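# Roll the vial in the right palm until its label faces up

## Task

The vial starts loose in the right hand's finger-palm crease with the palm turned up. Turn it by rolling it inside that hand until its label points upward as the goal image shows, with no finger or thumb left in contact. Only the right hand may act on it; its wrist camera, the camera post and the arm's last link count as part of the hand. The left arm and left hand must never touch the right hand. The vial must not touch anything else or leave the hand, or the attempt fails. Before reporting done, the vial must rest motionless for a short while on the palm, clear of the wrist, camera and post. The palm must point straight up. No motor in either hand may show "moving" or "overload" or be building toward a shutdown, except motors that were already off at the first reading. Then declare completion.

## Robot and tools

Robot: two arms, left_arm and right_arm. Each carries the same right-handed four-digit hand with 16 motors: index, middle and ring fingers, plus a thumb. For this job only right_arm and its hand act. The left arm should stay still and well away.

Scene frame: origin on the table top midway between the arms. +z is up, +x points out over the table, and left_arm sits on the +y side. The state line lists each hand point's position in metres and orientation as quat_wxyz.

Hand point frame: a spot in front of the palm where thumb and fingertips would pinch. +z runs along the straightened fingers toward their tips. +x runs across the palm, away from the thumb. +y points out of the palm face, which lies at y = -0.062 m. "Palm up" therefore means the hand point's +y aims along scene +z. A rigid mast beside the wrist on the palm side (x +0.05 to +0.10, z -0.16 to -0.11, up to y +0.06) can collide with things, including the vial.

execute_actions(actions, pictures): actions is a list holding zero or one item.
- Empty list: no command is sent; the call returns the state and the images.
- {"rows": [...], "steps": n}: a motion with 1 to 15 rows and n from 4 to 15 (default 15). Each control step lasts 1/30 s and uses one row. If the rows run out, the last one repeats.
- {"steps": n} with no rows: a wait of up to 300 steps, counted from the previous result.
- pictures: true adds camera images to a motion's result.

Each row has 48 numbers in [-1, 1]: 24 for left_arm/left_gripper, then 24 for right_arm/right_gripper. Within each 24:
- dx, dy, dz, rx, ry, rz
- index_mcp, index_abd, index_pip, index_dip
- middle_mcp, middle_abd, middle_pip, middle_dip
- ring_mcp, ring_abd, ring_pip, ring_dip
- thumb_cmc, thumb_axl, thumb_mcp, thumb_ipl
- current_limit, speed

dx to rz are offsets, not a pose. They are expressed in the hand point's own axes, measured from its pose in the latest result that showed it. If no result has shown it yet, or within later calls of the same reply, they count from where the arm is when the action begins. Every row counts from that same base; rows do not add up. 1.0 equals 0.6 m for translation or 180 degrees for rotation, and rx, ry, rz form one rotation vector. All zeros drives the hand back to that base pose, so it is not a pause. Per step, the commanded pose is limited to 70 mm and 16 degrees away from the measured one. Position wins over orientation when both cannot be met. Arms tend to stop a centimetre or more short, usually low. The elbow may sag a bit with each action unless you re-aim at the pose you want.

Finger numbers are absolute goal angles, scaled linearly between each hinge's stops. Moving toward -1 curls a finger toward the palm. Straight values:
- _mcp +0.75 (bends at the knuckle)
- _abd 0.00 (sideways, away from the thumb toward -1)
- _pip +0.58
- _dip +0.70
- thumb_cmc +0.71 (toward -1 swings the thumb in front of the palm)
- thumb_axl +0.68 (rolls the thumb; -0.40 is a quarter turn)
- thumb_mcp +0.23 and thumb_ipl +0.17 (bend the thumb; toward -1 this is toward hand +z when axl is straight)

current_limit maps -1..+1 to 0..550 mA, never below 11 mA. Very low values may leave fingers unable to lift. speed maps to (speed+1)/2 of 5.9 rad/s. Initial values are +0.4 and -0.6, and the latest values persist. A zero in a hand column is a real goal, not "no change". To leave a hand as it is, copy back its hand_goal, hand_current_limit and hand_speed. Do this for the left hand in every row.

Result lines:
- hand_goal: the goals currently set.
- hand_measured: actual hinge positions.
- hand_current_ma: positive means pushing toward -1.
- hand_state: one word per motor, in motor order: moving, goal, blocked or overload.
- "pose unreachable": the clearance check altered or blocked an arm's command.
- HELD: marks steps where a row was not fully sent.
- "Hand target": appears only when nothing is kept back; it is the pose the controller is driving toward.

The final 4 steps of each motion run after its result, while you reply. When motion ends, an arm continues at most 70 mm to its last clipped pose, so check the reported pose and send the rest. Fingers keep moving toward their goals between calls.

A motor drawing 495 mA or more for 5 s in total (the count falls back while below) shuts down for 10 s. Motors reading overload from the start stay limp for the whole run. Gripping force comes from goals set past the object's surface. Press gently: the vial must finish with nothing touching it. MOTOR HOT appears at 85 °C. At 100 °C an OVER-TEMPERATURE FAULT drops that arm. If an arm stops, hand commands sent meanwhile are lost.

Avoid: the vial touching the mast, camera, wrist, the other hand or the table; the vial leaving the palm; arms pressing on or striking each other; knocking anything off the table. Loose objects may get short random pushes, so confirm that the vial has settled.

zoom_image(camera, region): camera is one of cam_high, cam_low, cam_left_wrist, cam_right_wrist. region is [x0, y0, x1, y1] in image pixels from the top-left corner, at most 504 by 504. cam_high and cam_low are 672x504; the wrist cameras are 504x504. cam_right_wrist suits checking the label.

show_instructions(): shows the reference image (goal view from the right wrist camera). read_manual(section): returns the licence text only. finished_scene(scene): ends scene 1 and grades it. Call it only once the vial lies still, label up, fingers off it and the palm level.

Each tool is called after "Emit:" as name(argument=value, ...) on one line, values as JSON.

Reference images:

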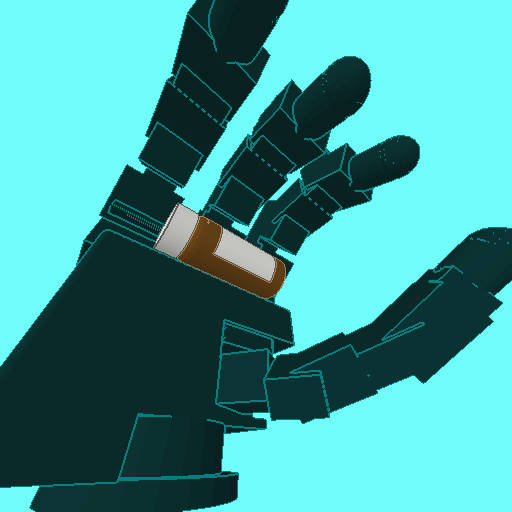

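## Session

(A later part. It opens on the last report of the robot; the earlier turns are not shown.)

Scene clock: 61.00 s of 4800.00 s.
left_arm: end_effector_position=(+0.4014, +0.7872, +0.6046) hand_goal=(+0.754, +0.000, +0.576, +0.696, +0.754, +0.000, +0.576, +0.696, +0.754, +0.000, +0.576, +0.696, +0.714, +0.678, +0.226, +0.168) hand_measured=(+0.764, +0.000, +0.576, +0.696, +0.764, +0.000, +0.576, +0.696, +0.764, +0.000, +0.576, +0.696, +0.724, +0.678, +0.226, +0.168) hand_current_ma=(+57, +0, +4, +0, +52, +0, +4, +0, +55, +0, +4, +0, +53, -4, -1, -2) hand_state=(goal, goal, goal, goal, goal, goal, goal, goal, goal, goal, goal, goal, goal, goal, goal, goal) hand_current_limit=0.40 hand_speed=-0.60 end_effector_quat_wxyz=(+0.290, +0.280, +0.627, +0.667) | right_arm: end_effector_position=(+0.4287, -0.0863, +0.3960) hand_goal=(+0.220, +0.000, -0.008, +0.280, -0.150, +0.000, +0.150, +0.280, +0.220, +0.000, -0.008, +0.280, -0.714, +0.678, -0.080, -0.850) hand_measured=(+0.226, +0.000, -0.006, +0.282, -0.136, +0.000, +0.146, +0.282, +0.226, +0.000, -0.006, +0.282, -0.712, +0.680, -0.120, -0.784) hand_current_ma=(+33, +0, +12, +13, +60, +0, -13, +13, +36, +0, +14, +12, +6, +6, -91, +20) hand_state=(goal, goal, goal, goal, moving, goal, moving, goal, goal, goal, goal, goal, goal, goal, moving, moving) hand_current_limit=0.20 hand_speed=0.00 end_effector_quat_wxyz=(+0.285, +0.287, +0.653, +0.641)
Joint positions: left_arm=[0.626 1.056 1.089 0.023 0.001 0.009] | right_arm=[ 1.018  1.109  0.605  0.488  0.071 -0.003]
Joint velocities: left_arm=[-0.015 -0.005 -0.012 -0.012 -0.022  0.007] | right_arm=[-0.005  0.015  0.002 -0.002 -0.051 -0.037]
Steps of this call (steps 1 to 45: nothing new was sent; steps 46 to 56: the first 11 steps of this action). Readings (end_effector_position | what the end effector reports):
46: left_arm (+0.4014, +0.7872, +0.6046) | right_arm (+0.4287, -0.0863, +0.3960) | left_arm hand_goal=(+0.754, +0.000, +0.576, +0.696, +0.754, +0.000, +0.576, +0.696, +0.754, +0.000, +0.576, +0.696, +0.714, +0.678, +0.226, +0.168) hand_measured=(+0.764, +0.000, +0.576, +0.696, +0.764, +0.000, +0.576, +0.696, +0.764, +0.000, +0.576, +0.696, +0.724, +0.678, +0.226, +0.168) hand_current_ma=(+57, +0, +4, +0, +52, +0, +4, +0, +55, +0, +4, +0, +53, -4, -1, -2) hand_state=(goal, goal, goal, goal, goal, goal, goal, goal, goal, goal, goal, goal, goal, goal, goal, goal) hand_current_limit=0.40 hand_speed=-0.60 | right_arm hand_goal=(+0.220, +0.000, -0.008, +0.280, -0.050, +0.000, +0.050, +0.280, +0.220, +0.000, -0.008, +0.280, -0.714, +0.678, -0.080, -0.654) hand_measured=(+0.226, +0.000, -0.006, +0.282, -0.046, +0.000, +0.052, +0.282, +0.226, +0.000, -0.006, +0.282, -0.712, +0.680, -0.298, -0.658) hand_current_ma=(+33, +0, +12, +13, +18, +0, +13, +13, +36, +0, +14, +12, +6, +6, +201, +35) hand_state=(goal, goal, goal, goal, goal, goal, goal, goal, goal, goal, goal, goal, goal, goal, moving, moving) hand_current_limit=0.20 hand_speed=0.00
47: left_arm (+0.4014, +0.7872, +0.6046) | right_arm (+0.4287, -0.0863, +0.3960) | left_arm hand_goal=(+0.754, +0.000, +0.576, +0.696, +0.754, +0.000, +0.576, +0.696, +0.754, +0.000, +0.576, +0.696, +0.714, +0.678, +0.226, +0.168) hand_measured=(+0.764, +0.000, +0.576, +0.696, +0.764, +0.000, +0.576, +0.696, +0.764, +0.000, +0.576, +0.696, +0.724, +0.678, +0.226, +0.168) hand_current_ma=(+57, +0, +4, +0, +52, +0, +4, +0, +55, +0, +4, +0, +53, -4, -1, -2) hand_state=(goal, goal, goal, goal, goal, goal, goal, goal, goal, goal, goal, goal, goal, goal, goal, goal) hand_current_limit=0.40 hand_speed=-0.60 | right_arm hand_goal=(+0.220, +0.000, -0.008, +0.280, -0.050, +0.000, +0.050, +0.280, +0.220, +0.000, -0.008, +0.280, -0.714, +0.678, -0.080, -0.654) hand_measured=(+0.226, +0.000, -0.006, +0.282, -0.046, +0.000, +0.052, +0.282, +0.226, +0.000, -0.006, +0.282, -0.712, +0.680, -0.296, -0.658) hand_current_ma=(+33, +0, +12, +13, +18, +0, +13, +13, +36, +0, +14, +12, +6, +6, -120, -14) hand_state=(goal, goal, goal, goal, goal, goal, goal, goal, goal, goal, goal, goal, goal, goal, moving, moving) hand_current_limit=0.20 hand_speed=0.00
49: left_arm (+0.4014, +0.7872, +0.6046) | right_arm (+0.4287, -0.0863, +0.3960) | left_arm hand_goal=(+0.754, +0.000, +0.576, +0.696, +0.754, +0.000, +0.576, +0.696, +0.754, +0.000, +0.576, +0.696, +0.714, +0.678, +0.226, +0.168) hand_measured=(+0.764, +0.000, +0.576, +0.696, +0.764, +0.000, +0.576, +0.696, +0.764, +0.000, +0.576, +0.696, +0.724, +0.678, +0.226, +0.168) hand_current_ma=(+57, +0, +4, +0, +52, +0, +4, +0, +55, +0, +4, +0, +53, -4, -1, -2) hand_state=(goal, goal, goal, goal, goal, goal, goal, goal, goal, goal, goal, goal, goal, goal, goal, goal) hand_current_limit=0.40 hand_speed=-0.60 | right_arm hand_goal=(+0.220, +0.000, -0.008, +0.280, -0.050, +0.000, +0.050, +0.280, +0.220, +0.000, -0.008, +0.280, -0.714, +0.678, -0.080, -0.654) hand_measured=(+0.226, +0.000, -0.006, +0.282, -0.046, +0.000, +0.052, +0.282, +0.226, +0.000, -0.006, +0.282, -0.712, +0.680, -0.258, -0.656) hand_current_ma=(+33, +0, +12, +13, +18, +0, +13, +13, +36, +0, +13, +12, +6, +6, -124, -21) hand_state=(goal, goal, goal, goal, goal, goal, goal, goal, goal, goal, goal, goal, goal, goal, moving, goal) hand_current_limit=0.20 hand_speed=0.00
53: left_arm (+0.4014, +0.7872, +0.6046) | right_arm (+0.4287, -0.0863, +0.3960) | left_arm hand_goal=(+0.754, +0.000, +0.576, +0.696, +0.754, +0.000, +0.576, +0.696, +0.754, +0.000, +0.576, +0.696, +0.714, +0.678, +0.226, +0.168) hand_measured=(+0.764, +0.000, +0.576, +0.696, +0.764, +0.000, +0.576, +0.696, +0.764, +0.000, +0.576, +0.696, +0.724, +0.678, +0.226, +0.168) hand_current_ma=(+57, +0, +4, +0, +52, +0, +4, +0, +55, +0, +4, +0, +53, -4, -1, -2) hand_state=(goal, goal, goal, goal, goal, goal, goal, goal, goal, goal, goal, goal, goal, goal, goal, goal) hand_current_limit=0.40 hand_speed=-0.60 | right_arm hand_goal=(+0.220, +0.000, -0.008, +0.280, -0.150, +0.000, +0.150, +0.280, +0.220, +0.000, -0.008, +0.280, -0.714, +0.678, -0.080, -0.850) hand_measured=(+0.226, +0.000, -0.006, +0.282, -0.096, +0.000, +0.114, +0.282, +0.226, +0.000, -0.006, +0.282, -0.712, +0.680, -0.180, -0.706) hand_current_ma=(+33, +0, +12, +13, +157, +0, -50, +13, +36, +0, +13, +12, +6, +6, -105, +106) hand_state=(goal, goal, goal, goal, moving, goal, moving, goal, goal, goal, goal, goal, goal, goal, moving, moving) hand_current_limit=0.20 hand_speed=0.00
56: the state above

Emit:
execute_actions(actions=[{"rows": [[0,0.0463,-0.0099,-0.0163,0,0,0.754,0,0.576,0.696,0.754,0,0.576,0.696,0.754,0,0.576,0.696,0.714,0.678,0.226,0.168,0.4,-0.6,0,0.0333,0.0025,-0.01235,0.0004,0.001,0.22,0,-0.008,0.28,-0.16,0,0.15,0.28,0.22,0,-0.008,0.28,-0.714,0.678,-0.3,-0.85,-0.27,-0.4],[0,0.0463,-0.0099,-0.0163,0,0,0.754,0,0.576,0.696,0.754,0,0.576,0.696,0.754,0,0.576,0.696,0.714,0.678,0.226,0.168,0.4,-0.6,0,0.0333,0.0025,-0.01235,0.0004,0.001,0.22,0,-0.008,0.28,-0.16,0,0.15,0.28,0.22,0,-0.008,0.28,-0.714,0.678,-0.3,-0.85,-0.27,-0.4],[0,0.0463,-0.0099,-0.0163,0,0,0.754,0,0.576,0.696,0.754,0,0.576,0.696,0.754,0,0.576,0.696,0.714,0.678,0.226,0.168,0.4,-0.6,0,0.0333,0.0025,-0.01235,0.0004,0.001,0.22,0,-0.008,0.28,-0.16,0,0.15,0.28,0.22,0,-0.008,0.28,-0.714,0.678,-0.3,-0.85,-0.27,-0.4],[0,0.0463,-0.0099,-0.0163,0,0,0.754,0,0.576,0.696,0.754,0,0.576,0.696,0.754,0,0.576,0.696,0.714,0.678,0.226,0.168,0.4,-0.6,0,0.0333,0.0025,-0.01235,0.0004,0.001,0.22,0,-0.008,0.28,-0.16,0,0.15,0.28,0.22,0,-0.008,0.28,-0.714,0.678,-0.3,-0.85,-0.27,-0.4],[0,0.0463,-0.0099,-0.0163,0,0,0.754,0,0.576,0.696,0.754,0,0.576,0.696,0.754,0,0.576,0.696,0.714,0.678,0.226,0.168,0.4,-0.6,0,0.0333,0.0025,-0.01235,0.0004,0.001,0.22,0,-0.008,0.28,-0.16,0,0.15,0.28,0.22,0,-0.008,0.28,-0.714,0.678,-0.3,-0.85,-0.27,-0.4],[0,0.0463,-0.0099,-0.0163,0,0,0.754,0,0.576,0.696,0.754,0,0.576,0.696,0.754,0,0.576,0.696,0.714,0.678,0.226,0.168,0.4,-0.6,0,0.0333,0.0025,-0.01235,0.0004,0.001,0.22,0,-0.008,0.28,-0.16,0,0.15,0.28,0.22,0,-0.008,0.28,-0.714,0.678,-0.3,-0.842,-0.27,-0.4],[0,0.0463,-0.0099,-0.0163,0,0,0.754,0,0.576,0.696,0.754,0,0.576,0.696,0.754,0,0.576,0.696,0.714,0.678,0.226,0.168,0.4,-0.6,0,0.0333,0.0025,-0.01235,0.0004,0.001,0.22,0,-0.008,0.28,-0.16,0,0.15,0.28,0.22,0,-0.008,0.28,-0.714,0.678,-0.3,-0.834,-0.27,-0.4],[0,0.0463,-0.0099,-0.0163,0,0,0.754,0,0.576,0.696,0.754,0,0.576,0.696,0.754,0,0.576,0.696,0.714,0.678,0.226,0.168,0.4,-0.6,0,0.0333,0.0025,-0.01235,0.0004,0.001,0.22,0,-0.008,0.28,-0.16,0,0.15,0.28,0.22,0,-0.008,0.28,-0.714,0.678,-0.3,-0.826,-0.27,-0.4],[0,0.0463,-0.0099,-0.0163,0,0,0.754,0,0.576,0.696,0.754,0,0.576,0.696,0.754,0,0.576,0.696,0.714,0.678,0.226,0.168,0.4,-0.6,0,0.0333,0.0025,-0.01235,0.0004,0.001,0.22,0,-0.008,0.28,-0.16,0,0.15,0.28,0.22,0,-0.008,0.28,-0.714,0.678,-0.3,-0.818,-0.27,-0.4],[0,0.0463,-0.0099,-0.0163,0,0,0.754,0,0.576,0.696,0.754,0,0.576,0.696,0.754,0,0.576,0.696,0.714,0.678,0.226,0.168,0.4,-0.6,0,0.0333,0.0025,-0.01235,0.0004,0.001,0.22,0,-0.008,0.28,-0.16,0,0.15,0.28,0.22,0,-0.008,0.28,-0.714,0.678,-0.3,-0.81,-0.27,-0.4],[0,0.0463,-0.0099,-0.0163,0,0,0.754,0,0.576,0.696,0.754,0,0.576,0.696,0.754,0,0.576,0.696,0.714,0.678,0.226,0.168,0.4,-0.6,0,0.0333,0.0025,-0.01235,0.0004,0.001,0.22,0,-0.008,0.28,-0.16,0,0.15,0.28,0.22,0,-0.008,0.28,-0.714,0.678,-0.3,-0.802,-0.27,-0.4],[0,0.0463,-0.0099,-0.0163,0,0,0.754,0,0.576,0.696,0.754,0,0.576,0.696,0.754,0,0.576,0.696,0.714,0.678,0.226,0.168,0.4,-0.6,0,0.0333,0.0025,-0.01235,0.0004,0.001,0.22,0,-0.008,0.28,-0.16,0,0.15,0.28,0.22,0,-0.008,0.28,-0.714,0.678,-0.3,-0.794,-0.27,-0.4],[0,0.0463,-0.0099,-0.0163,0,0,0.754,0,0.576,0.696,0.754,0,0.576,0.696,0.754,0,0.576,0.696,0.714,0.678,0.226,0.168,0.4,-0.6,0,0.0333,0.0025,-0.01235,0.0004,0.001,0.22,0,-0.008,0.28,-0.16,0,0.15,0.28,0.22,0,-0.008,0.28,-0.714,0.678,-0.3,-0.786,-0.27,-0.4],[0,0.0463,-0.0099,-0.0163,0,0,0.754,0,0.576,0.696,0.754,0,0.576,0.696,0.754,0,0.576,0.696,0.714,0.678,0.226,0.168,0.4,-0.6,0,0.0333,0.0025,-0.01235,0.0004,0.001,0.22,0,-0.008,0.28,-0.16,0,0.15,0.28,0.22,0,-0.008,0.28,-0.714,0.678,-0.3,-0.778,-0.27,-0.4],[0,0.0463,-0.0099,-0.0163,0,0,0.754,0,0.576,0.696,0.754,0,0.576,0.696,0.754,0,0.576,0.696,0.714,0.678,0.226,0.168,0.4,-0.6,0,0.0333,0.0025,-0.01235,0.0004,0.001,0.22,0,-0.008,0.28,-0.16,0,0.15,0.28,0.22,0,-0.008,0.28,-0.714,0.678,-0.3,-0.77,-0.27,-0.4]], "steps": 15}])

Emit:
execute_actions(actions=[{"steps": 10}], pictures=true)

Emit:
zoom_image(camera="cam_right_wrist", region=[70, 150, 330, 340])

Scene clock: 62.33 s of 4800.00 s.
left_arm: end_effector_position=(+0.4014, +0.7872, +0.6046) hand_goal=(+0.754, +0.000, +0.576, +0.696, +0.754, +0.000, +0.576, +0.696, +0.754, +0.000, +0.576, +0.696, +0.714, +0.678, +0.226, +0.168) hand_measured=(+0.764, +0.000, +0.576, +0.696, +0.764, +0.000, +0.576, +0.696, +0.764, +0.000, +0.576, +0.696, +0.724, +0.678, +0.226, +0.168) hand_current_ma=(+57, +0, +4, +0, +52, +0, +4, +0, +55, +0, +4, +0, +53, -4, -1, -2) hand_state=(goal, goal, goal, goal, goal, goal, goal, goal, goal, goal, goal, goal, goal, goal, goal, goal) hand_current_limit=0.40 hand_speed=-0.60 end_effector_quat_wxyz=(+0.290, +0.280, +0.627, +0.667) | right_arm: end_effector_position=(+0.4287, -0.0863, +0.3960) hand_goal=(+0.220, +0.000, -0.008, +0.280, -0.160, +0.000, +0.150, +0.280, +0.220, +0.000, -0.008, +0.280, -0.714, +0.678, -0.300, -0.802) hand_measured=(+0.226, +0.000, -0.006, +0.282, -0.148, +0.000, +0.148, +0.282, +0.226, +0.000, -0.006, +0.282, -0.712, +0.680, -0.150, -0.820) hand_current_ma=(+33, +0, +12, +13, +66, +0, -15, +13, +36, +0, +14, +12, +6, +6, +132, +3) hand_state=(goal, goal, goal, goal, goal, goal, goal, goal, goal, goal, goal, goal, goal, goal, moving, moving) hand_current_limit=-0.27 hand_speed=-0.40 end_effector_quat_wxyz=(+0.285, +0.287, +0.653, +0.641)
Joint positions: left_arm=[0.626 1.056 1.089 0.023 0.001 0.009] | right_arm=[ 1.018  1.109  0.605  0.488  0.071 -0.003]
Joint velocities: left_arm=[ 0.005 -0.005  0.017 -0.002 -0.037  0.051] | right_arm=[ 0.005 -0.015 -0.002 -0.002  0.066  0.037]
Off your previous action's commanded pose (left_arm): 0.028 m, 3 deg at its last step (step 4 of this call).
Off your previous action's commanded pose (right_arm): 0.020 m, 2 deg at its last step (step 4 of this call).
Steps of this call (steps 1 to 4: the last 4 steps of your previous action; steps 5 to 29: nothing new was sent; steps 30 to 40: the first 11 steps of this action). Readings (end_effector_position | what the end effector reports):
30: left_arm (+0.4014, +0.7872, +0.6046) | right_arm (+0.4287, -0.0863, +0.3960) | left_arm hand_goal=(+0.754, +0.000, +0.576, +0.696, +0.754, +0.000, +0.576, +0.696, +0.754, +0.000, +0.576, +0.696, +0.714, +0.678, +0.226, +0.168) hand_measured=(+0.764, +0.000, +0.576, +0.696, +0.764, +0.000, +0.576, +0.696, +0.764, +0.000, +0.576, +0.696, +0.724, +0.678, +0.226, +0.168) hand_current_ma=(+57, +0, +4, +0, +52, +0, +4, +0, +55, +0, +4, +0, +53, -4, -1, -2) hand_state=(goal, goal, goal, goal, goal, goal, goal, goal, goal, goal, goal, goal, goal, goal, goal, goal) hand_current_limit=0.40 hand_speed=-0.60 | right_arm hand_goal=(+0.220, +0.000, -0.008, +0.280, -0.160, +0.000, +0.150, +0.280, +0.220, +0.000, -0.008, +0.280, -0.714, +0.678, -0.300, -0.850) hand_measured=(+0.226, +0.000, -0.006, +0.282, -0.138, +0.000, +0.148, +0.282, +0.226, +0.000, -0.006, +0.282, -0.712, +0.680, -0.088, -0.850) hand_current_ma=(+33, +0, +12, +13, +67, +0, -15, +13, +36, +0, +14, +12, +6, +6, -60, +5) hand_state=(goal, goal, goal, goal, moving, goal, goal, goal, goal, goal, goal, goal, goal, goal, moving, goal) hand_current_limit=-0.27 hand_speed=-0.40
31: left_arm (+0.4014, +0.7872, +0.6046) | right_arm (+0.4287, -0.0863, +0.3960) | left_arm hand_goal=(+0.754, +0.000, +0.576, +0.696, +0.754, +0.000, +0.576, +0.696, +0.754, +0.000, +0.576, +0.696, +0.714, +0.678, +0.226, +0.168) hand_measured=(+0.764, +0.000, +0.576, +0.696, +0.764, +0.000, +0.576, +0.696, +0.764, +0.000, +0.576, +0.696, +0.724, +0.678, +0.226, +0.168) hand_current_ma=(+57, +0, +4, +0, +52, +0, +4, +0, +55, +0, +4, +0, +53, -4, -1, -2) hand_state=(goal, goal, goal, goal, goal, goal, goal, goal, goal, goal, goal, goal, goal, goal, goal, goal) hand_current_limit=0.40 hand_speed=-0.60 | right_arm hand_goal=(+0.220, +0.000, -0.008, +0.280, -0.160, +0.000, +0.150, +0.280, +0.220, +0.000, -0.008, +0.280, -0.714, +0.678, -0.300, -0.850) hand_measured=(+0.226, +0.000, -0.006, +0.282, -0.138, +0.000, +0.148, +0.282, +0.226, +0.000, -0.006, +0.282, -0.712, +0.680, -0.090, -0.850) hand_current_ma=(+33, +0, +12, +13, +100, +0, -14, +13, +36, +0, +13, +12, +6, +6, +95, +5) hand_state=(goal, goal, goal, goal, moving, goal, goal, goal, goal, goal, goal, goal, goal, goal, moving, goal) hand_current_limit=-0.27 hand_speed=-0.40
33: left_arm (+0.4014, +0.7872, +0.6046) | right_arm (+0.4287, -0.0863, +0.3960) | left_arm hand_goal=(+0.754, +0.000, +0.576, +0.696, +0.754, +0.000, +0.576, +0.696, +0.754, +0.000, +0.576, +0.696, +0.714, +0.678, +0.226, +0.168) hand_measured=(+0.764, +0.000, +0.576, +0.696, +0.764, +0.000, +0.576, +0.696, +0.764, +0.000, +0.576, +0.696, +0.724, +0.678, +0.226, +0.168) hand_current_ma=(+57, +0, +4, +0, +52, +0, +4, +0, +55, +0, +4, +0, +53, -4, -1, -2) hand_state=(goal, goal, goal, goal, goal, goal, goal, goal, goal, goal, goal, goal, goal, goal, goal, goal) hand_current_limit=0.40 hand_speed=-0.60 | right_arm hand_goal=(+0.220, +0.000, -0.008, +0.280, -0.160, +0.000, +0.150, +0.280, +0.220, +0.000, -0.008, +0.280, -0.714, +0.678, -0.300, -0.850) hand_measured=(+0.226, +0.000, -0.006, +0.282, -0.146, +0.000, +0.148, +0.282, +0.226, +0.000, -0.006, +0.282, -0.712, +0.680, -0.120, -0.850) hand_current_ma=(+33, +0, +12, +13, +61, +0, -15, +13, +36, +0, +14, +12, +6, +6, +56, +5) hand_state=(goal, goal, goal, goal, moving, goal, goal, goal, goal, goal, goal, goal, goal, goal, moving, goal) hand_current_limit=-0.27 hand_speed=-0.40
37: left_arm (+0.4014, +0.7872, +0.6046) | right_arm (+0.4287, -0.0863, +0.3960) | left_arm hand_goal=(+0.754, +0.000, +0.576, +0.696, +0.754, +0.000, +0.576, +0.696, +0.754, +0.000, +0.576, +0.696, +0.714, +0.678, +0.226, +0.168) hand_measured=(+0.764, +0.000, +0.576, +0.696, +0.764, +0.000, +0.576, +0.696, +0.764, +0.000, +0.576, +0.696, +0.724, +0.678, +0.226, +0.168) hand_current_ma=(+57, +0, +4, +0, +52, +0, +4, +0, +55, +0, +4, +0, +53, -4, -1, -2) hand_state=(goal, goal, goal, goal, goal, goal, goal, goal, goal, goal, goal, goal, goal, goal, goal, goal) hand_current_limit=0.40 hand_speed=-0.60 | right_arm hand_goal=(+0.220, +0.000, -0.008, +0.280, -0.160, +0.000, +0.150, +0.280, +0.220, +0.000, -0.008, +0.280, -0.714, +0.678, -0.300, -0.826) hand_measured=(+0.226, +0.000, -0.006, +0.282, -0.148, +0.000, +0.148, +0.282, +0.226, +0.000, -0.006, +0.282, -0.712, +0.680, -0.132, -0.840) hand_current_ma=(+33, +0, +12, +13, +66, +0, -14, +13, +36, +0, +13, +12, +6, +6, +137, +3) hand_state=(goal, goal, goal, goal, goal, goal, goal, goal, goal, goal, goal, goal, goal, goal, moving, moving) hand_current_limit=-0.27 hand_speed=-0.40
40: the state above

Scene clock: 62.67 s of 4800.00 s.
left_arm: end_effector_position=(+0.4014, +0.7872, +0.6046) hand_goal=(+0.754, +0.000, +0.576, +0.696, +0.754, +0.000, +0.576, +0.696, +0.754, +0.000, +0.576, +0.696, +0.714, +0.678, +0.226, +0.168) hand_measured=(+0.764, +0.000, +0.576, +0.696, +0.764, +0.000, +0.576, +0.696, +0.764, +0.000, +0.576, +0.696, +0.724, +0.678, +0.226, +0.168) hand_current_ma=(+57, +0, +4, +0, +52, +0, +4, +0, +55, +0, +4, +0, +53, -4, -1, -2) hand_state=(goal, goal, goal, goal, goal, goal, goal, goal, goal, goal, goal, goal, goal, goal, goal, goal) hand_current_limit=0.40 hand_speed=-0.60 end_effector_quat_wxyz=(+0.290, +0.280, +0.627, +0.667) | right_arm: end_effector_position=(+0.4287, -0.0863, +0.3960) hand_goal=(+0.220, +0.000, -0.008, +0.280, -0.160, +0.000, +0.150, +0.280, +0.220, +0.000, -0.008, +0.280, -0.714, +0.678, -0.300, -0.770) hand_measured=(+0.226, +0.000, -0.006, +0.282, -0.148, +0.000, +0.148, +0.282, +0.226, +0.000, -0.006, +0.282, -0.712, +0.680, -0.204, -0.764) hand_current_ma=(+33, +0, +12, +13, +66, +0, -15, +13, +36, +0, +14, +12, +6, +6, +199, +48) hand_state=(goal, goal, goal, goal, goal, goal, goal, goal, goal, goal, goal, goal, goal, goal, moving, moving) hand_current_limit=-0.27 hand_speed=-0.40 end_effector_quat_wxyz=(+0.285, +0.287, +0.653, +0.641)
Joint positions: left_arm=[0.626 1.056 1.089 0.023 0.001 0.009] | right_arm=[ 1.018  1.109  0.605  0.488  0.071 -0.003]
Joint velocities: left_arm=[-0.005  0.005  0.007 -0.012 -0.081  0.081] | right_arm=[ 0.005  0.005  0.007  0.002  0.051 -0.022]
Hand target (left_arm): +0.395, +0.782, +0.631; +0.296, +0.272, +0.610, +0.682
Hand target (right_arm): +0.430, -0.086, +0.416; +0.289, +0.282, +0.640, +0.654
Off the commanded pose (left_arm): 0.028 m, 3 deg.
Off the commanded pose (right_arm): 0.020 m, 2 deg.
Kept back: nothing.
Steps of this call (steps 1 to 4: the last 4 steps of your previous action; steps 5 to 10: nothing new was sent). Readings (end_effector_position | what the end effector reports):
1: left_arm (+0.4014, +0.7872, +0.6046) | right_arm (+0.4287, -0.0863, +0.3960) | left_arm hand_goal=(+0.754, +0.000, +0.576, +0.696, +0.754, +0.000, +0.576, +0.696, +0.754, +0.000, +0.576, +0.696, +0.714, +0.678, +0.226, +0.168) hand_measured=(+0.764, +0.000, +0.576, +0.696, +0.764, +0.000, +0.576, +0.696, +0.764, +0.000, +0.576, +0.696, +0.724, +0.678, +0.226, +0.168) hand_current_ma=(+57, +0, +4, +0, +52, +0, +4, +0, +55, +0, +4, +0, +53, -4, -1, -2) hand_state=(goal, goal, goal, goal, goal, goal, goal, goal, goal, goal, goal, goal, goal, goal, goal, goal) hand_current_limit=0.40 hand_speed=-0.60 | right_arm hand_goal=(+0.220, +0.000, -0.008, +0.280, -0.160, +0.000, +0.150, +0.280, +0.220, +0.000, -0.008, +0.280, -0.714, +0.678, -0.300, -0.794) hand_measured=(+0.226, +0.000, -0.006, +0.282, -0.148, +0.000, +0.148, +0.282, +0.226, +0.000, -0.006, +0.282, -0.712, +0.680, -0.156, -0.812) hand_current_ma=(+33, +0, +12, +13, +66, +0, -15, +13, +37, +0, +14, +12, +6, +6, +112, +0) hand_state=(goal, goal, goal, goal, goal, goal, goal, goal, goal, goal, goal, goal, goal, goal, moving, moving) hand_current_limit=-0.27 hand_speed=-0.40
2: left_arm (+0.4014, +0.7872, +0.6046) | right_arm (+0.4287, -0.0863, +0.3960) | left_arm hand_goal=(+0.754, +0.000, +0.576, +0.696, +0.754, +0.000, +0.576, +0.696, +0.754, +0.000, +0.576, +0.696, +0.714, +0.678, +0.226, +0.168) hand_measured=(+0.764, +0.000, +0.576, +0.696, +0.764, +0.000, +0.576, +0.696, +0.764, +0.000, +0.576, +0.696, +0.724, +0.678, +0.226, +0.168) hand_current_ma=(+57, +0, +4, +0, +52, +0, +4, +0, +55, +0, +4, +0, +53, -4, -1, -2) hand_state=(goal, goal, goal, goal, goal, goal, goal, goal, goal, goal, goal, goal, goal, goal, goal, goal) hand_current_limit=0.40 hand_speed=-0.60 | right_arm hand_goal=(+0.220, +0.000, -0.008, +0.280, -0.160, +0.000, +0.150, +0.280, +0.220, +0.000, -0.008, +0.280, -0.714, +0.678, -0.300, -0.786) hand_measured=(+0.226, +0.000, -0.006, +0.282, -0.148, +0.000, +0.148, +0.282, +0.226, +0.000, -0.006, +0.282, -0.712, +0.680, -0.164, -0.804) hand_current_ma=(+33, +0, +12, +13, +66, +0, -14, +13, +36, +0, +14, +12, +6, +6, +124, +3) hand_state=(goal, goal, goal, goal, goal, goal, goal, goal, goal, goal, goal, goal, goal, goal, moving, moving) hand_current_limit=-0.27 hand_speed=-0.40
4: left_arm (+0.4014, +0.7872, +0.6046) | right_arm (+0.4287, -0.0863, +0.3960) | left_arm hand_goal=(+0.754, +0.000, +0.576, +0.696, +0.754, +0.000, +0.576, +0.696, +0.754, +0.000, +0.576, +0.696, +0.714, +0.678, +0.226, +0.168) hand_measured=(+0.764, +0.000, +0.576, +0.696, +0.764, +0.000, +0.576, +0.696, +0.764, +0.000, +0.576, +0.696, +0.724, +0.678, +0.226, +0.168) hand_current_ma=(+57, +0, +4, +0, +52, +0, +4, +0, +55, +0, +4, +0, +53, -4, -1, -2) hand_state=(goal, goal, goal, goal, goal, goal, goal, goal, goal, goal, goal, goal, goal, goal, goal, goal) hand_current_limit=0.40 hand_speed=-0.60 | right_arm hand_goal=(+0.220, +0.000, -0.008, +0.280, -0.160, +0.000, +0.150, +0.280, +0.220, +0.000, -0.008, +0.280, -0.714, +0.678, -0.300, -0.770) hand_measured=(+0.226, +0.000, -0.006, +0.282, -0.148, +0.000, +0.148, +0.282, +0.226, +0.000, -0.006, +0.282, -0.712, +0.680, -0.180, -0.788) hand_current_ma=(+33, +0, +12, +13, +66, +0, -15, +13, +36, +0, +14, +12, +6, +6, +111, +1) hand_state=(goal, goal, goal, goal, goal, goal, goal, goal, goal, goal, goal, goal, goal, goal, moving, moving) hand_current_limit=-0.27 hand_speed=-0.40
8: left_arm (+0.4014, +0.7872, +0.6046) | right_arm (+0.4287, -0.0863, +0.3960) | left_arm hand_goal=(+0.754, +0.000, +0.576, +0.696, +0.754, +0.000, +0.576, +0.696, +0.754, +0.000, +0.576, +0.696, +0.714, +0.678, +0.226, +0.168) hand_measured=(+0.764, +0.000, +0.576, +0.696, +0.764, +0.000, +0.576, +0.696, +0.764, +0.000, +0.576, +0.696, +0.724, +0.678, +0.226, +0.168) hand_current_ma=(+57, +0, +4, +0, +52, +0, +4, +0, +55, +0, +4, +0, +53, -4, -1, -2) hand_state=(goal, goal, goal, goal, goal, goal, goal, goal, goal, goal, goal, goal, goal, goal, goal, goal) hand_current_limit=0.40 hand_speed=-0.60 | right_arm hand_goal=(+0.220, +0.000, -0.008, +0.280, -0.160, +0.000, +0.150, +0.280, +0.220, +0.000, -0.008, +0.280, -0.714, +0.678, -0.300, -0.770) hand_measured=(+0.226, +0.000, -0.006, +0.282, -0.148, +0.000, +0.148, +0.282, +0.226, +0.000, -0.006, +0.282, -0.712, +0.680, -0.202, -0.766) hand_current_ma=(+33, +0, +12, +13, +66, +0, -15, +13, +36, +0, +14, +12, +6, +6, +194, +46) hand_state=(goal, goal, goal, goal, goal, goal, goal, goal, goal, goal, goal, goal, goal, goal, moving, moving) hand_current_limit=-0.27 hand_speed=-0.40
10: the state above

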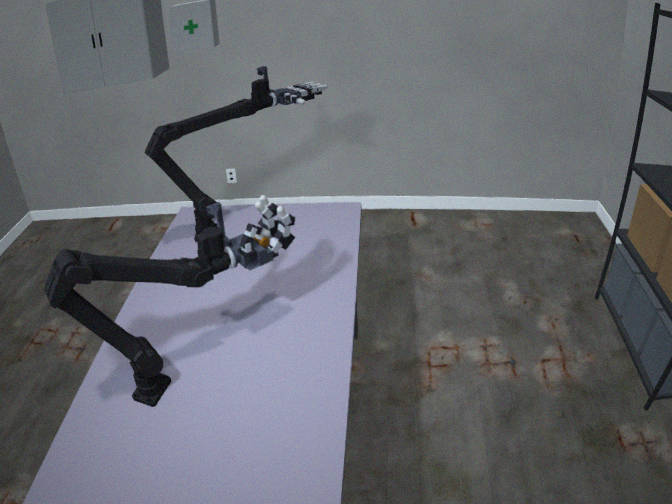

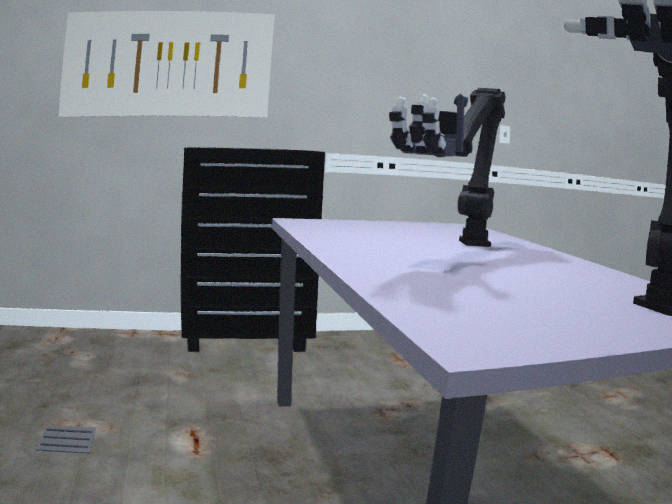

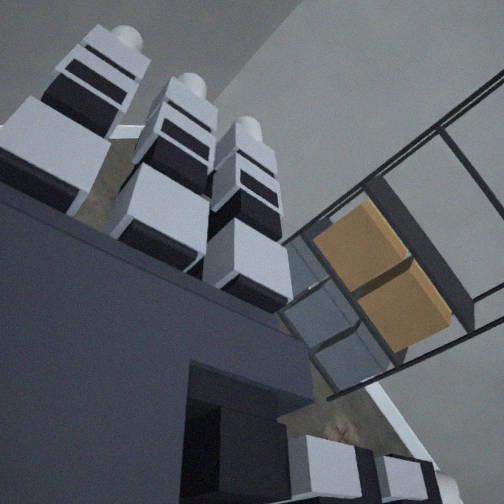

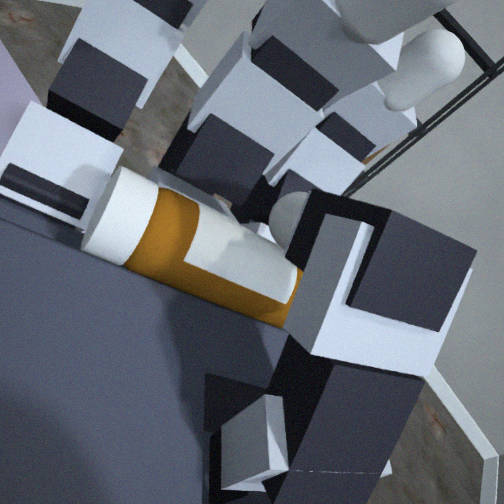

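Region (70, 150, 330, 340) of cam_right_wrist's 504x504 image, scaled by 1.938, with more detail than that image has; it fills the top 368 rows of this view, and the rest is white.

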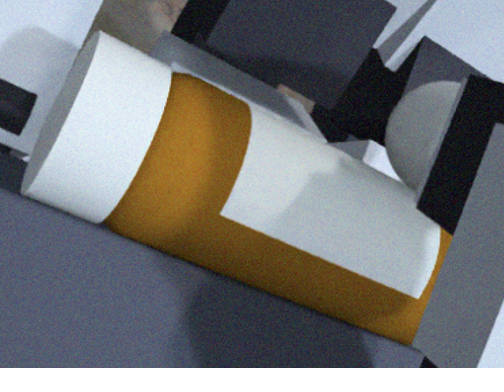

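Emit:
execute_actions(actions=[{"rows": [[0,0.0463,-0.0099,-0.0163,0,0,0.754,0,0.576,0.696,0.754,0,0.576,0.696,0.754,0,0.576,0.696,0.714,0.678,0.226,0.168,0.4,-0.6,0,0.0333,0.0025,-0.01235,0.0004,0.001,0.22,0,-0.008,0.28,-0.16,0,0.15,0.28,0.22,0,-0.008,0.28,-0.714,0.678,-0.32,-0.763,-0.27,-0.4],[0,0.0463,-0.0099,-0.0163,0,0,0.754,0,0.576,0.696,0.754,0,0.576,0.696,0.754,0,0.576,0.696,0.714,0.678,0.226,0.168,0.4,-0.6,0,0.0333,0.0025,-0.01235,0.0004,0.001,0.22,0,-0.008,0.28,-0.16,0,0.15,0.28,0.22,0,-0.008,0.28,-0.714,0.678,-0.32,-0.757,-0.27,-0.4],[0,0.0463,-0.0099,-0.0163,0,0,0.754,0,0.576,0.696,0.754,0,0.576,0.696,0.754,0,0.576,0.696,0.714,0.678,0.226,0.168,0.4,-0.6,0,0.0333,0.0025,-0.01235,0.0004,0.001,0.22,0,-0.008,0.28,-0.16,0,0.15,0.28,0.22,0,-0.008,0.28,-0.714,0.678,-0.32,-0.751,-0.27,-0.4],[0,0.0463,-0.0099,-0.0163,0,0,0.754,0,0.576,0.696,0.754,0,0.576,0.696,0.754,0,0.576,0.696,0.714,0.678,0.226,0.168,0.4,-0.6,0,0.0333,0.0025,-0.01235,0.0004,0.001,0.22,0,-0.008,0.28,-0.16,0,0.15,0.28,0.22,0,-0.008,0.28,-0.714,0.678,-0.32,-0.745,-0.27,-0.4],[0,0.0463,-0.0099,-0.0163,0,0,0.754,0,0.576,0.696,0.754,0,0.576,0.696,0.754,0,0.576,0.696,0.714,0.678,0.226,0.168,0.4,-0.6,0,0.0333,0.0025,-0.01235,0.0004,0.001,0.22,0,-0.008,0.28,-0.16,0,0.15,0.28,0.22,0,-0.008,0.28,-0.714,0.678,-0.32,-0.739,-0.27,-0.4],[0,0.0463,-0.0099,-0.0163,0,0,0.754,0,0.576,0.696,0.754,0,0.576,0.696,0.754,0,0.576,0.696,0.714,0.678,0.226,0.168,0.4,-0.6,0,0.0333,0.0025,-0.01235,0.0004,0.001,0.22,0,-0.008,0.28,-0.16,0,0.15,0.28,0.22,0,-0.008,0.28,-0.714,0.678,-0.32,-0.733,-0.27,-0.4]], "steps": 15}])

Emit:
execute_actions(actions=[])

Emit:
zoom_image(camera="cam_right_wrist", region=[70, 150, 330, 340])

Scene clock: 63.47 s of 4800.00 s.
left_arm: end_effector_position=(+0.4014, +0.7872, +0.6046) hand_goal=(+0.754, +0.000, +0.576, +0.696, +0.754, +0.000, +0.576, +0.696, +0.754, +0.000, +0.576, +0.696, +0.714, +0.678, +0.226, +0.168) hand_measured=(+0.764, +0.000, +0.576, +0.696, +0.764, +0.000, +0.576, +0.696, +0.764, +0.000, +0.576, +0.696, +0.724, +0.678, +0.226, +0.168) hand_current_ma=(+57, +0, +4, +0, +52, +0, +4, +0, +55, +0, +4, +0, +53, -4, -1, -2) hand_state=(goal, goal, goal, goal, goal, goal, goal, goal, goal, goal, goal, goal, goal, goal, goal, goal) hand_current_limit=0.40 hand_speed=-0.60 end_effector_quat_wxyz=(+0.290, +0.280, +0.627, +0.667) | right_arm: end_effector_position=(+0.4287, -0.0863, +0.3960) hand_goal=(+0.220, +0.000, -0.008, +0.280, -0.160, +0.000, +0.150, +0.280, +0.220, +0.000, -0.008, +0.280, -0.714, +0.678, -0.320, -0.732) hand_measured=(+0.226, +0.000, -0.006, +0.282, -0.148, +0.000, +0.148, +0.282, +0.226, +0.000, -0.006, +0.282, -0.712, +0.680, -0.240, -0.726) hand_current_ma=(+33, +0, +12, +13, +66, +0, -15, +13, +36, +0, +14, +12, +6, +6, +200, +45) hand_state=(goal, goal, goal, goal, goal, goal, goal, goal, goal, goal, goal, goal, goal, goal, moving, moving) hand_current_limit=-0.27 hand_speed=-0.40 end_effector_quat_wxyz=(+0.285, +0.287, +0.653, +0.641)
Joint positions: left_arm=[0.626 1.056 1.089 0.023 0.001 0.009] | right_arm=[ 1.018  1.109  0.605  0.488  0.071 -0.003]
Joint velocities: left_arm=[-0.015  0.005 -0.002 -0.007 -0.007 -0.007] | right_arm=[ 0.005 -0.005  0.007 -0.007  0.051 -0.022]
Steps of this call (steps 1 to 13: nothing new was sent; steps 14 to 24: the first 11 steps of this action). Readings (end_effector_position | what the end effector reports):
14: left_arm (+0.4014, +0.7872, +0.6046) | right_arm (+0.4287, -0.0863, +0.3960) | left_arm hand_goal=(+0.754, +0.000, +0.576, +0.696, +0.754, +0.000, +0.576, +0.696, +0.754, +0.000, +0.576, +0.696, +0.714, +0.678, +0.226, +0.168) hand_measured=(+0.764, +0.000, +0.576, +0.696, +0.764, +0.000, +0.576, +0.696, +0.764, +0.000, +0.576, +0.696, +0.724, +0.678, +0.226, +0.168) hand_current_ma=(+57, +0, +4, +0, +52, +0, +4, +0, +55, +0, +4, +0, +53, -4, -1, -2) hand_state=(goal, goal, goal, goal, goal, goal, goal, goal, goal, goal, goal, goal, goal, goal, goal, goal) hand_current_limit=0.40 hand_speed=-0.60 | right_arm hand_goal=(+0.220, +0.000, -0.008, +0.280, -0.160, +0.000, +0.150, +0.280, +0.220, +0.000, -0.008, +0.280, -0.714, +0.678, -0.320, -0.762) hand_measured=(+0.226, +0.000, -0.006, +0.282, -0.148, +0.000, +0.148, +0.282, +0.226, +0.000, -0.006, +0.282, -0.712, +0.680, -0.204, -0.764) hand_current_ma=(+33, +0, +12, +13, +66, +0, -15, +13, +36, +0, +13, +12, +6, +6, +201, +45) hand_state=(goal, goal, goal, goal, goal, goal, goal, goal, goal, goal, goal, goal, goal, goal, moving, moving) hand_current_limit=-0.27 hand_speed=-0.40
15: left_arm (+0.4014, +0.7872, +0.6046) | right_arm (+0.4287, -0.0863, +0.3960) | left_arm hand_goal=(+0.754, +0.000, +0.576, +0.696, +0.754, +0.000, +0.576, +0.696, +0.754, +0.000, +0.576, +0.696, +0.714, +0.678, +0.226, +0.168) hand_measured=(+0.764, +0.000, +0.576, +0.696, +0.764, +0.000, +0.576, +0.696, +0.764, +0.000, +0.576, +0.696, +0.724, +0.678, +0.226, +0.168) hand_current_ma=(+57, +0, +4, +0, +52, +0, +4, +0, +55, +0, +4, +0, +53, -4, -1, -2) hand_state=(goal, goal, goal, goal, goal, goal, goal, goal, goal, goal, goal, goal, goal, goal, goal, goal) hand_current_limit=0.40 hand_speed=-0.60 | right_arm hand_goal=(+0.220, +0.000, -0.008, +0.280, -0.160, +0.000, +0.150, +0.280, +0.220, +0.000, -0.008, +0.280, -0.714, +0.678, -0.320, -0.756) hand_measured=(+0.226, +0.000, -0.006, +0.282, -0.148, +0.000, +0.148, +0.282, +0.226, +0.000, -0.006, +0.282, -0.712, +0.680, -0.204, -0.762) hand_current_ma=(+33, +0, +12, +13, +66, +0, -15, +13, +36, +0, +14, +12, +6, +6, +193, +16) hand_state=(goal, goal, goal, goal, goal, goal, goal, goal, goal, goal, goal, goal, goal, goal, moving, moving) hand_current_limit=-0.27 hand_speed=-0.40
17: left_arm (+0.4014, +0.7872, +0.6046) | right_arm (+0.4287, -0.0863, +0.3960) | left_arm hand_goal=(+0.754, +0.000, +0.576, +0.696, +0.754, +0.000, +0.576, +0.696, +0.754, +0.000, +0.576, +0.696, +0.714, +0.678, +0.226, +0.168) hand_measured=(+0.764, +0.000, +0.576, +0.696, +0.764, +0.000, +0.576, +0.696, +0.764, +0.000, +0.576, +0.696, +0.724, +0.678, +0.226, +0.168) hand_current_ma=(+57, +0, +4, +0, +52, +0, +4, +0, +55, +0, +4, +0, +53, -4, -1, -2) hand_state=(goal, goal, goal, goal, goal, goal, goal, goal, goal, goal, goal, goal, goal, goal, goal, goal) hand_current_limit=0.40 hand_speed=-0.60 | right_arm hand_goal=(+0.220, +0.000, -0.008, +0.280, -0.160, +0.000, +0.150, +0.280, +0.220, +0.000, -0.008, +0.280, -0.714, +0.678, -0.320, -0.744) hand_measured=(+0.226, +0.000, -0.006, +0.282, -0.148, +0.000, +0.148, +0.282, +0.226, +0.000, -0.006, +0.282, -0.712, +0.680, -0.212, -0.754) hand_current_ma=(+33, +0, +12, +13, +66, +0, -15, +13, +36, +0, +13, +12, +6, +6, +135, +14) hand_state=(goal, goal, goal, goal, goal, goal, goal, goal, goal, goal, goal, goal, goal, goal, moving, moving) hand_current_limit=-0.27 hand_speed=-0.40
21: left_arm (+0.4014, +0.7872, +0.6046) | right_arm (+0.4287, -0.0863, +0.3960) | left_arm hand_goal=(+0.754, +0.000, +0.576, +0.696, +0.754, +0.000, +0.576, +0.696, +0.754, +0.000, +0.576, +0.696, +0.714, +0.678, +0.226, +0.168) hand_measured=(+0.764, +0.000, +0.576, +0.696, +0.764, +0.000, +0.576, +0.696, +0.764, +0.000, +0.576, +0.696, +0.724, +0.678, +0.226, +0.168) hand_current_ma=(+57, +0, +4, +0, +52, +0, +4, +0, +55, +0, +4, +0, +53, -4, -1, -2) hand_state=(goal, goal, goal, goal, goal, goal, goal, goal, goal, goal, goal, goal, goal, goal, goal, goal) hand_current_limit=0.40 hand_speed=-0.60 | right_arm hand_goal=(+0.220, +0.000, -0.008, +0.280, -0.160, +0.000, +0.150, +0.280, +0.220, +0.000, -0.008, +0.280, -0.714, +0.678, -0.320, -0.732) hand_measured=(+0.226, +0.000, -0.006, +0.282, -0.148, +0.000, +0.148, +0.282, +0.226, +0.000, -0.006, +0.282, -0.712, +0.680, -0.234, -0.732) hand_current_ma=(+33, +0, +12, +13, +66, +0, -15, +13, +36, +0, +13, +12, +6, +6, +145, +37) hand_state=(goal, goal, goal, goal, goal, goal, goal, goal, goal, goal, goal, goal, goal, goal, moving, moving) hand_current_limit=-0.27 hand_speed=-0.40
24: the state above

Scene clock: 63.60 s of 4800.00 s.
left_arm: end_effector_position=(+0.4014, +0.7872, +0.6046) hand_goal=(+0.754, +0.000, +0.576, +0.696, +0.754, +0.000, +0.576, +0.696, +0.754, +0.000, +0.576, +0.696, +0.714, +0.678, +0.226, +0.168) hand_measured=(+0.764, +0.000, +0.576, +0.696, +0.764, +0.000, +0.576, +0.696, +0.764, +0.000, +0.576, +0.696, +0.724, +0.678, +0.226, +0.168) hand_current_ma=(+57, +0, +4, +0, +52, +0, +4, +0, +55, +0, +4, +0, +53, -4, -1, -2) hand_state=(goal, goal, goal, goal, goal, goal, goal, goal, goal, goal, goal, goal, goal, goal, goal, goal) hand_current_limit=0.40 hand_speed=-0.60 end_effector_quat_wxyz=(+0.290, +0.280, +0.627, +0.667) | right_arm: end_effector_position=(+0.4287, -0.0863, +0.3960) hand_goal=(+0.220, +0.000, -0.008, +0.280, -0.160, +0.000, +0.150, +0.280, +0.220, +0.000, -0.008, +0.280, -0.714, +0.678, -0.320, -0.732) hand_measured=(+0.226, +0.000, -0.006, +0.282, -0.148, +0.000, +0.148, +0.282, +0.226, +0.000, -0.006, +0.282, -0.712, +0.680, -0.240, -0.726) hand_current_ma=(+33, +0, +12, +13, +66, +0, -15, +13, +36, +0, +14, +12, +6, +6, +201, +44) hand_state=(goal, goal, goal, goal, goal, goal, goal, goal, goal, goal, goal, goal, goal, goal, blocked, goal) hand_current_limit=-0.27 hand_speed=-0.40 end_effector_quat_wxyz=(+0.285, +0.287, +0.653, +0.641)
Joint positions: left_arm=[0.626 1.056 1.089 0.023 0.001 0.009] | right_arm=[ 1.018  1.109  0.605  0.488  0.071 -0.003]
Joint velocities: left_arm=[-0.005  0.005 -0.002 -0.012 -0.066 -0.037] | right_arm=[-0.024 -0.005  0.002  0.007 -0.022  0.007]
Hand target (left_arm): +0.395, +0.782, +0.631; +0.296, +0.272, +0.610, +0.682
Hand target (right_arm): +0.430, -0.086, +0.416; +0.289, +0.282, +0.640, +0.654
Off the commanded pose (left_arm): 0.028 m, 3 deg.
Off the commanded pose (right_arm): 0.020 m, 2 deg.
Kept back: nothing.
Steps of this call (steps 1 to 4: the last 4 steps of your previous action). Readings (end_effector_position | what the end effector reports):
1: left_arm (+0.4014, +0.7872, +0.6046) | right_arm (+0.4287, -0.0863, +0.3960) | left_arm hand_goal=(+0.754, +0.000, +0.576, +0.696, +0.754, +0.000, +0.576, +0.696, +0.754, +0.000, +0.576, +0.696, +0.714, +0.678, +0.226, +0.168) hand_measured=(+0.764, +0.000, +0.576, +0.696, +0.764, +0.000, +0.576, +0.696, +0.764, +0.000, +0.576, +0.696, +0.724, +0.678, +0.226, +0.168) hand_current_ma=(+57, +0, +4, +0, +52, +0, +4, +0, +55, +0, +4, +0, +53, -4, -1, -2) hand_state=(goal, goal, goal, goal, goal, goal, goal, goal, goal, goal, goal, goal, goal, goal, goal, goal) hand_current_limit=0.40 hand_speed=-0.60 | right_arm hand_goal=(+0.220, +0.000, -0.008, +0.280, -0.160, +0.000, +0.150, +0.280, +0.220, +0.000, -0.008, +0.280, -0.714, +0.678, -0.320, -0.732) hand_measured=(+0.226, +0.000, -0.006, +0.282, -0.148, +0.000, +0.148, +0.282, +0.226, +0.000, -0.006, +0.282, -0.712, +0.680, -0.240, -0.726) hand_current_ma=(+33, +0, +12, +13, +66, +0, -14, +13, +36, +0, +14, +12, +6, +6, +200, +44) hand_state=(goal, goal, goal, goal, goal, goal, goal, goal, goal, goal, goal, goal, goal, goal, blocked, goal) hand_current_limit=-0.27 hand_speed=-0.40
2: left_arm (+0.4014, +0.7872, +0.6046) | right_arm (+0.4287, -0.0863, +0.3960) | left_arm hand_goal=(+0.754, +0.000, +0.576, +0.696, +0.754, +0.000, +0.576, +0.696, +0.754, +0.000, +0.576, +0.696, +0.714, +0.678, +0.226, +0.168) hand_measured=(+0.764, +0.000, +0.576, +0.696, +0.764, +0.000, +0.576, +0.696, +0.764, +0.000, +0.576, +0.696, +0.724, +0.678, +0.226, +0.168) hand_current_ma=(+57, +0, +4, +0, +52, +0, +4, +0, +55, +0, +4, +0, +53, -4, -1, -2) hand_state=(goal, goal, goal, goal, goal, goal, goal, goal, goal, goal, goal, goal, goal, goal, goal, goal) hand_current_limit=0.40 hand_speed=-0.60 | right_arm hand_goal=(+0.220, +0.000, -0.008, +0.280, -0.160, +0.000, +0.150, +0.280, +0.220, +0.000, -0.008, +0.280, -0.714, +0.678, -0.320, -0.732) hand_measured=(+0.226, +0.000, -0.006, +0.282, -0.148, +0.000, +0.148, +0.282, +0.226, +0.000, -0.006, +0.282, -0.712, +0.680, -0.240, -0.726) hand_current_ma=(+33, +0, +12, +13, +66, +0, -15, +13, +36, +0, +14, +12, +6, +6, +201, +44) hand_state=(goal, goal, goal, goal, goal, goal, goal, goal, goal, goal, goal, goal, goal, goal, blocked, goal) hand_current_limit=-0.27 hand_speed=-0.40
4: the state above

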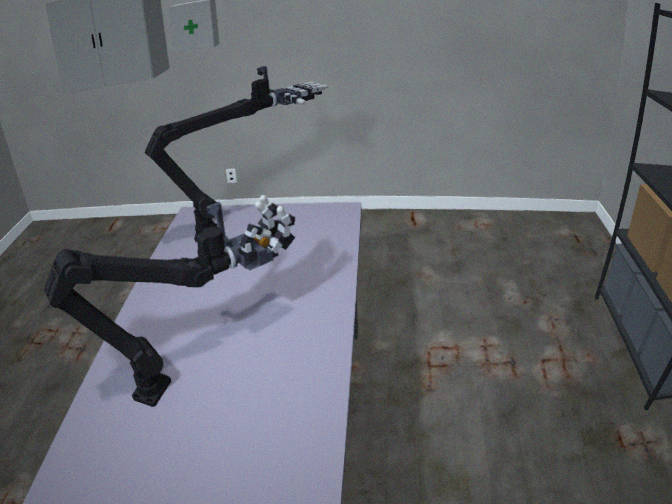

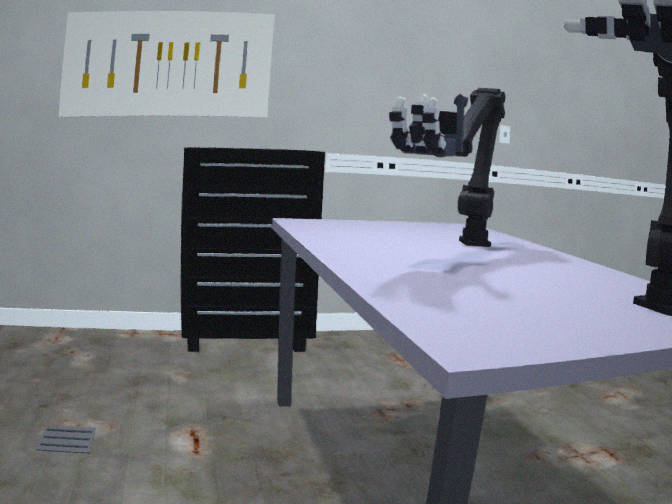

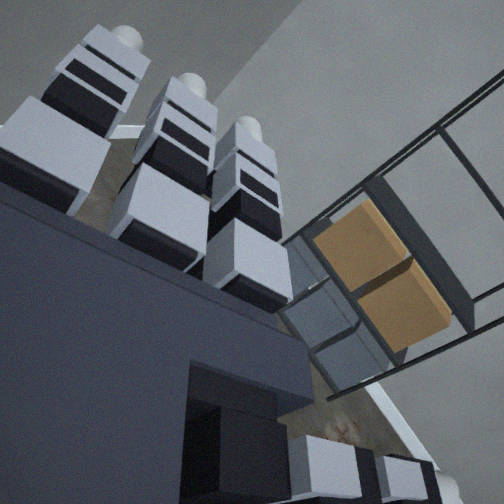

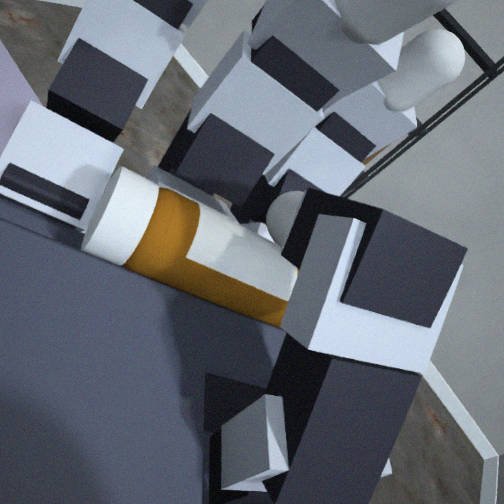

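Region (70, 150, 330, 340) of cam_right_wrist's 504x504 image, scaled by 1.938, with more detail than that image has; it fills the top 368 rows of this view, and the rest is white.

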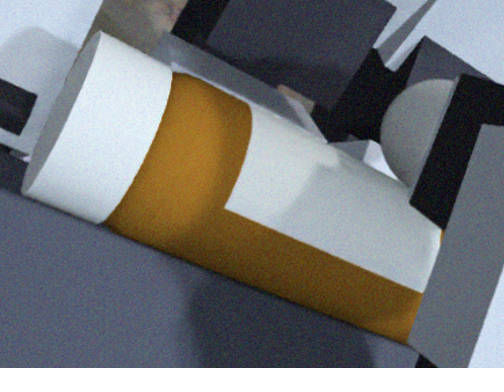

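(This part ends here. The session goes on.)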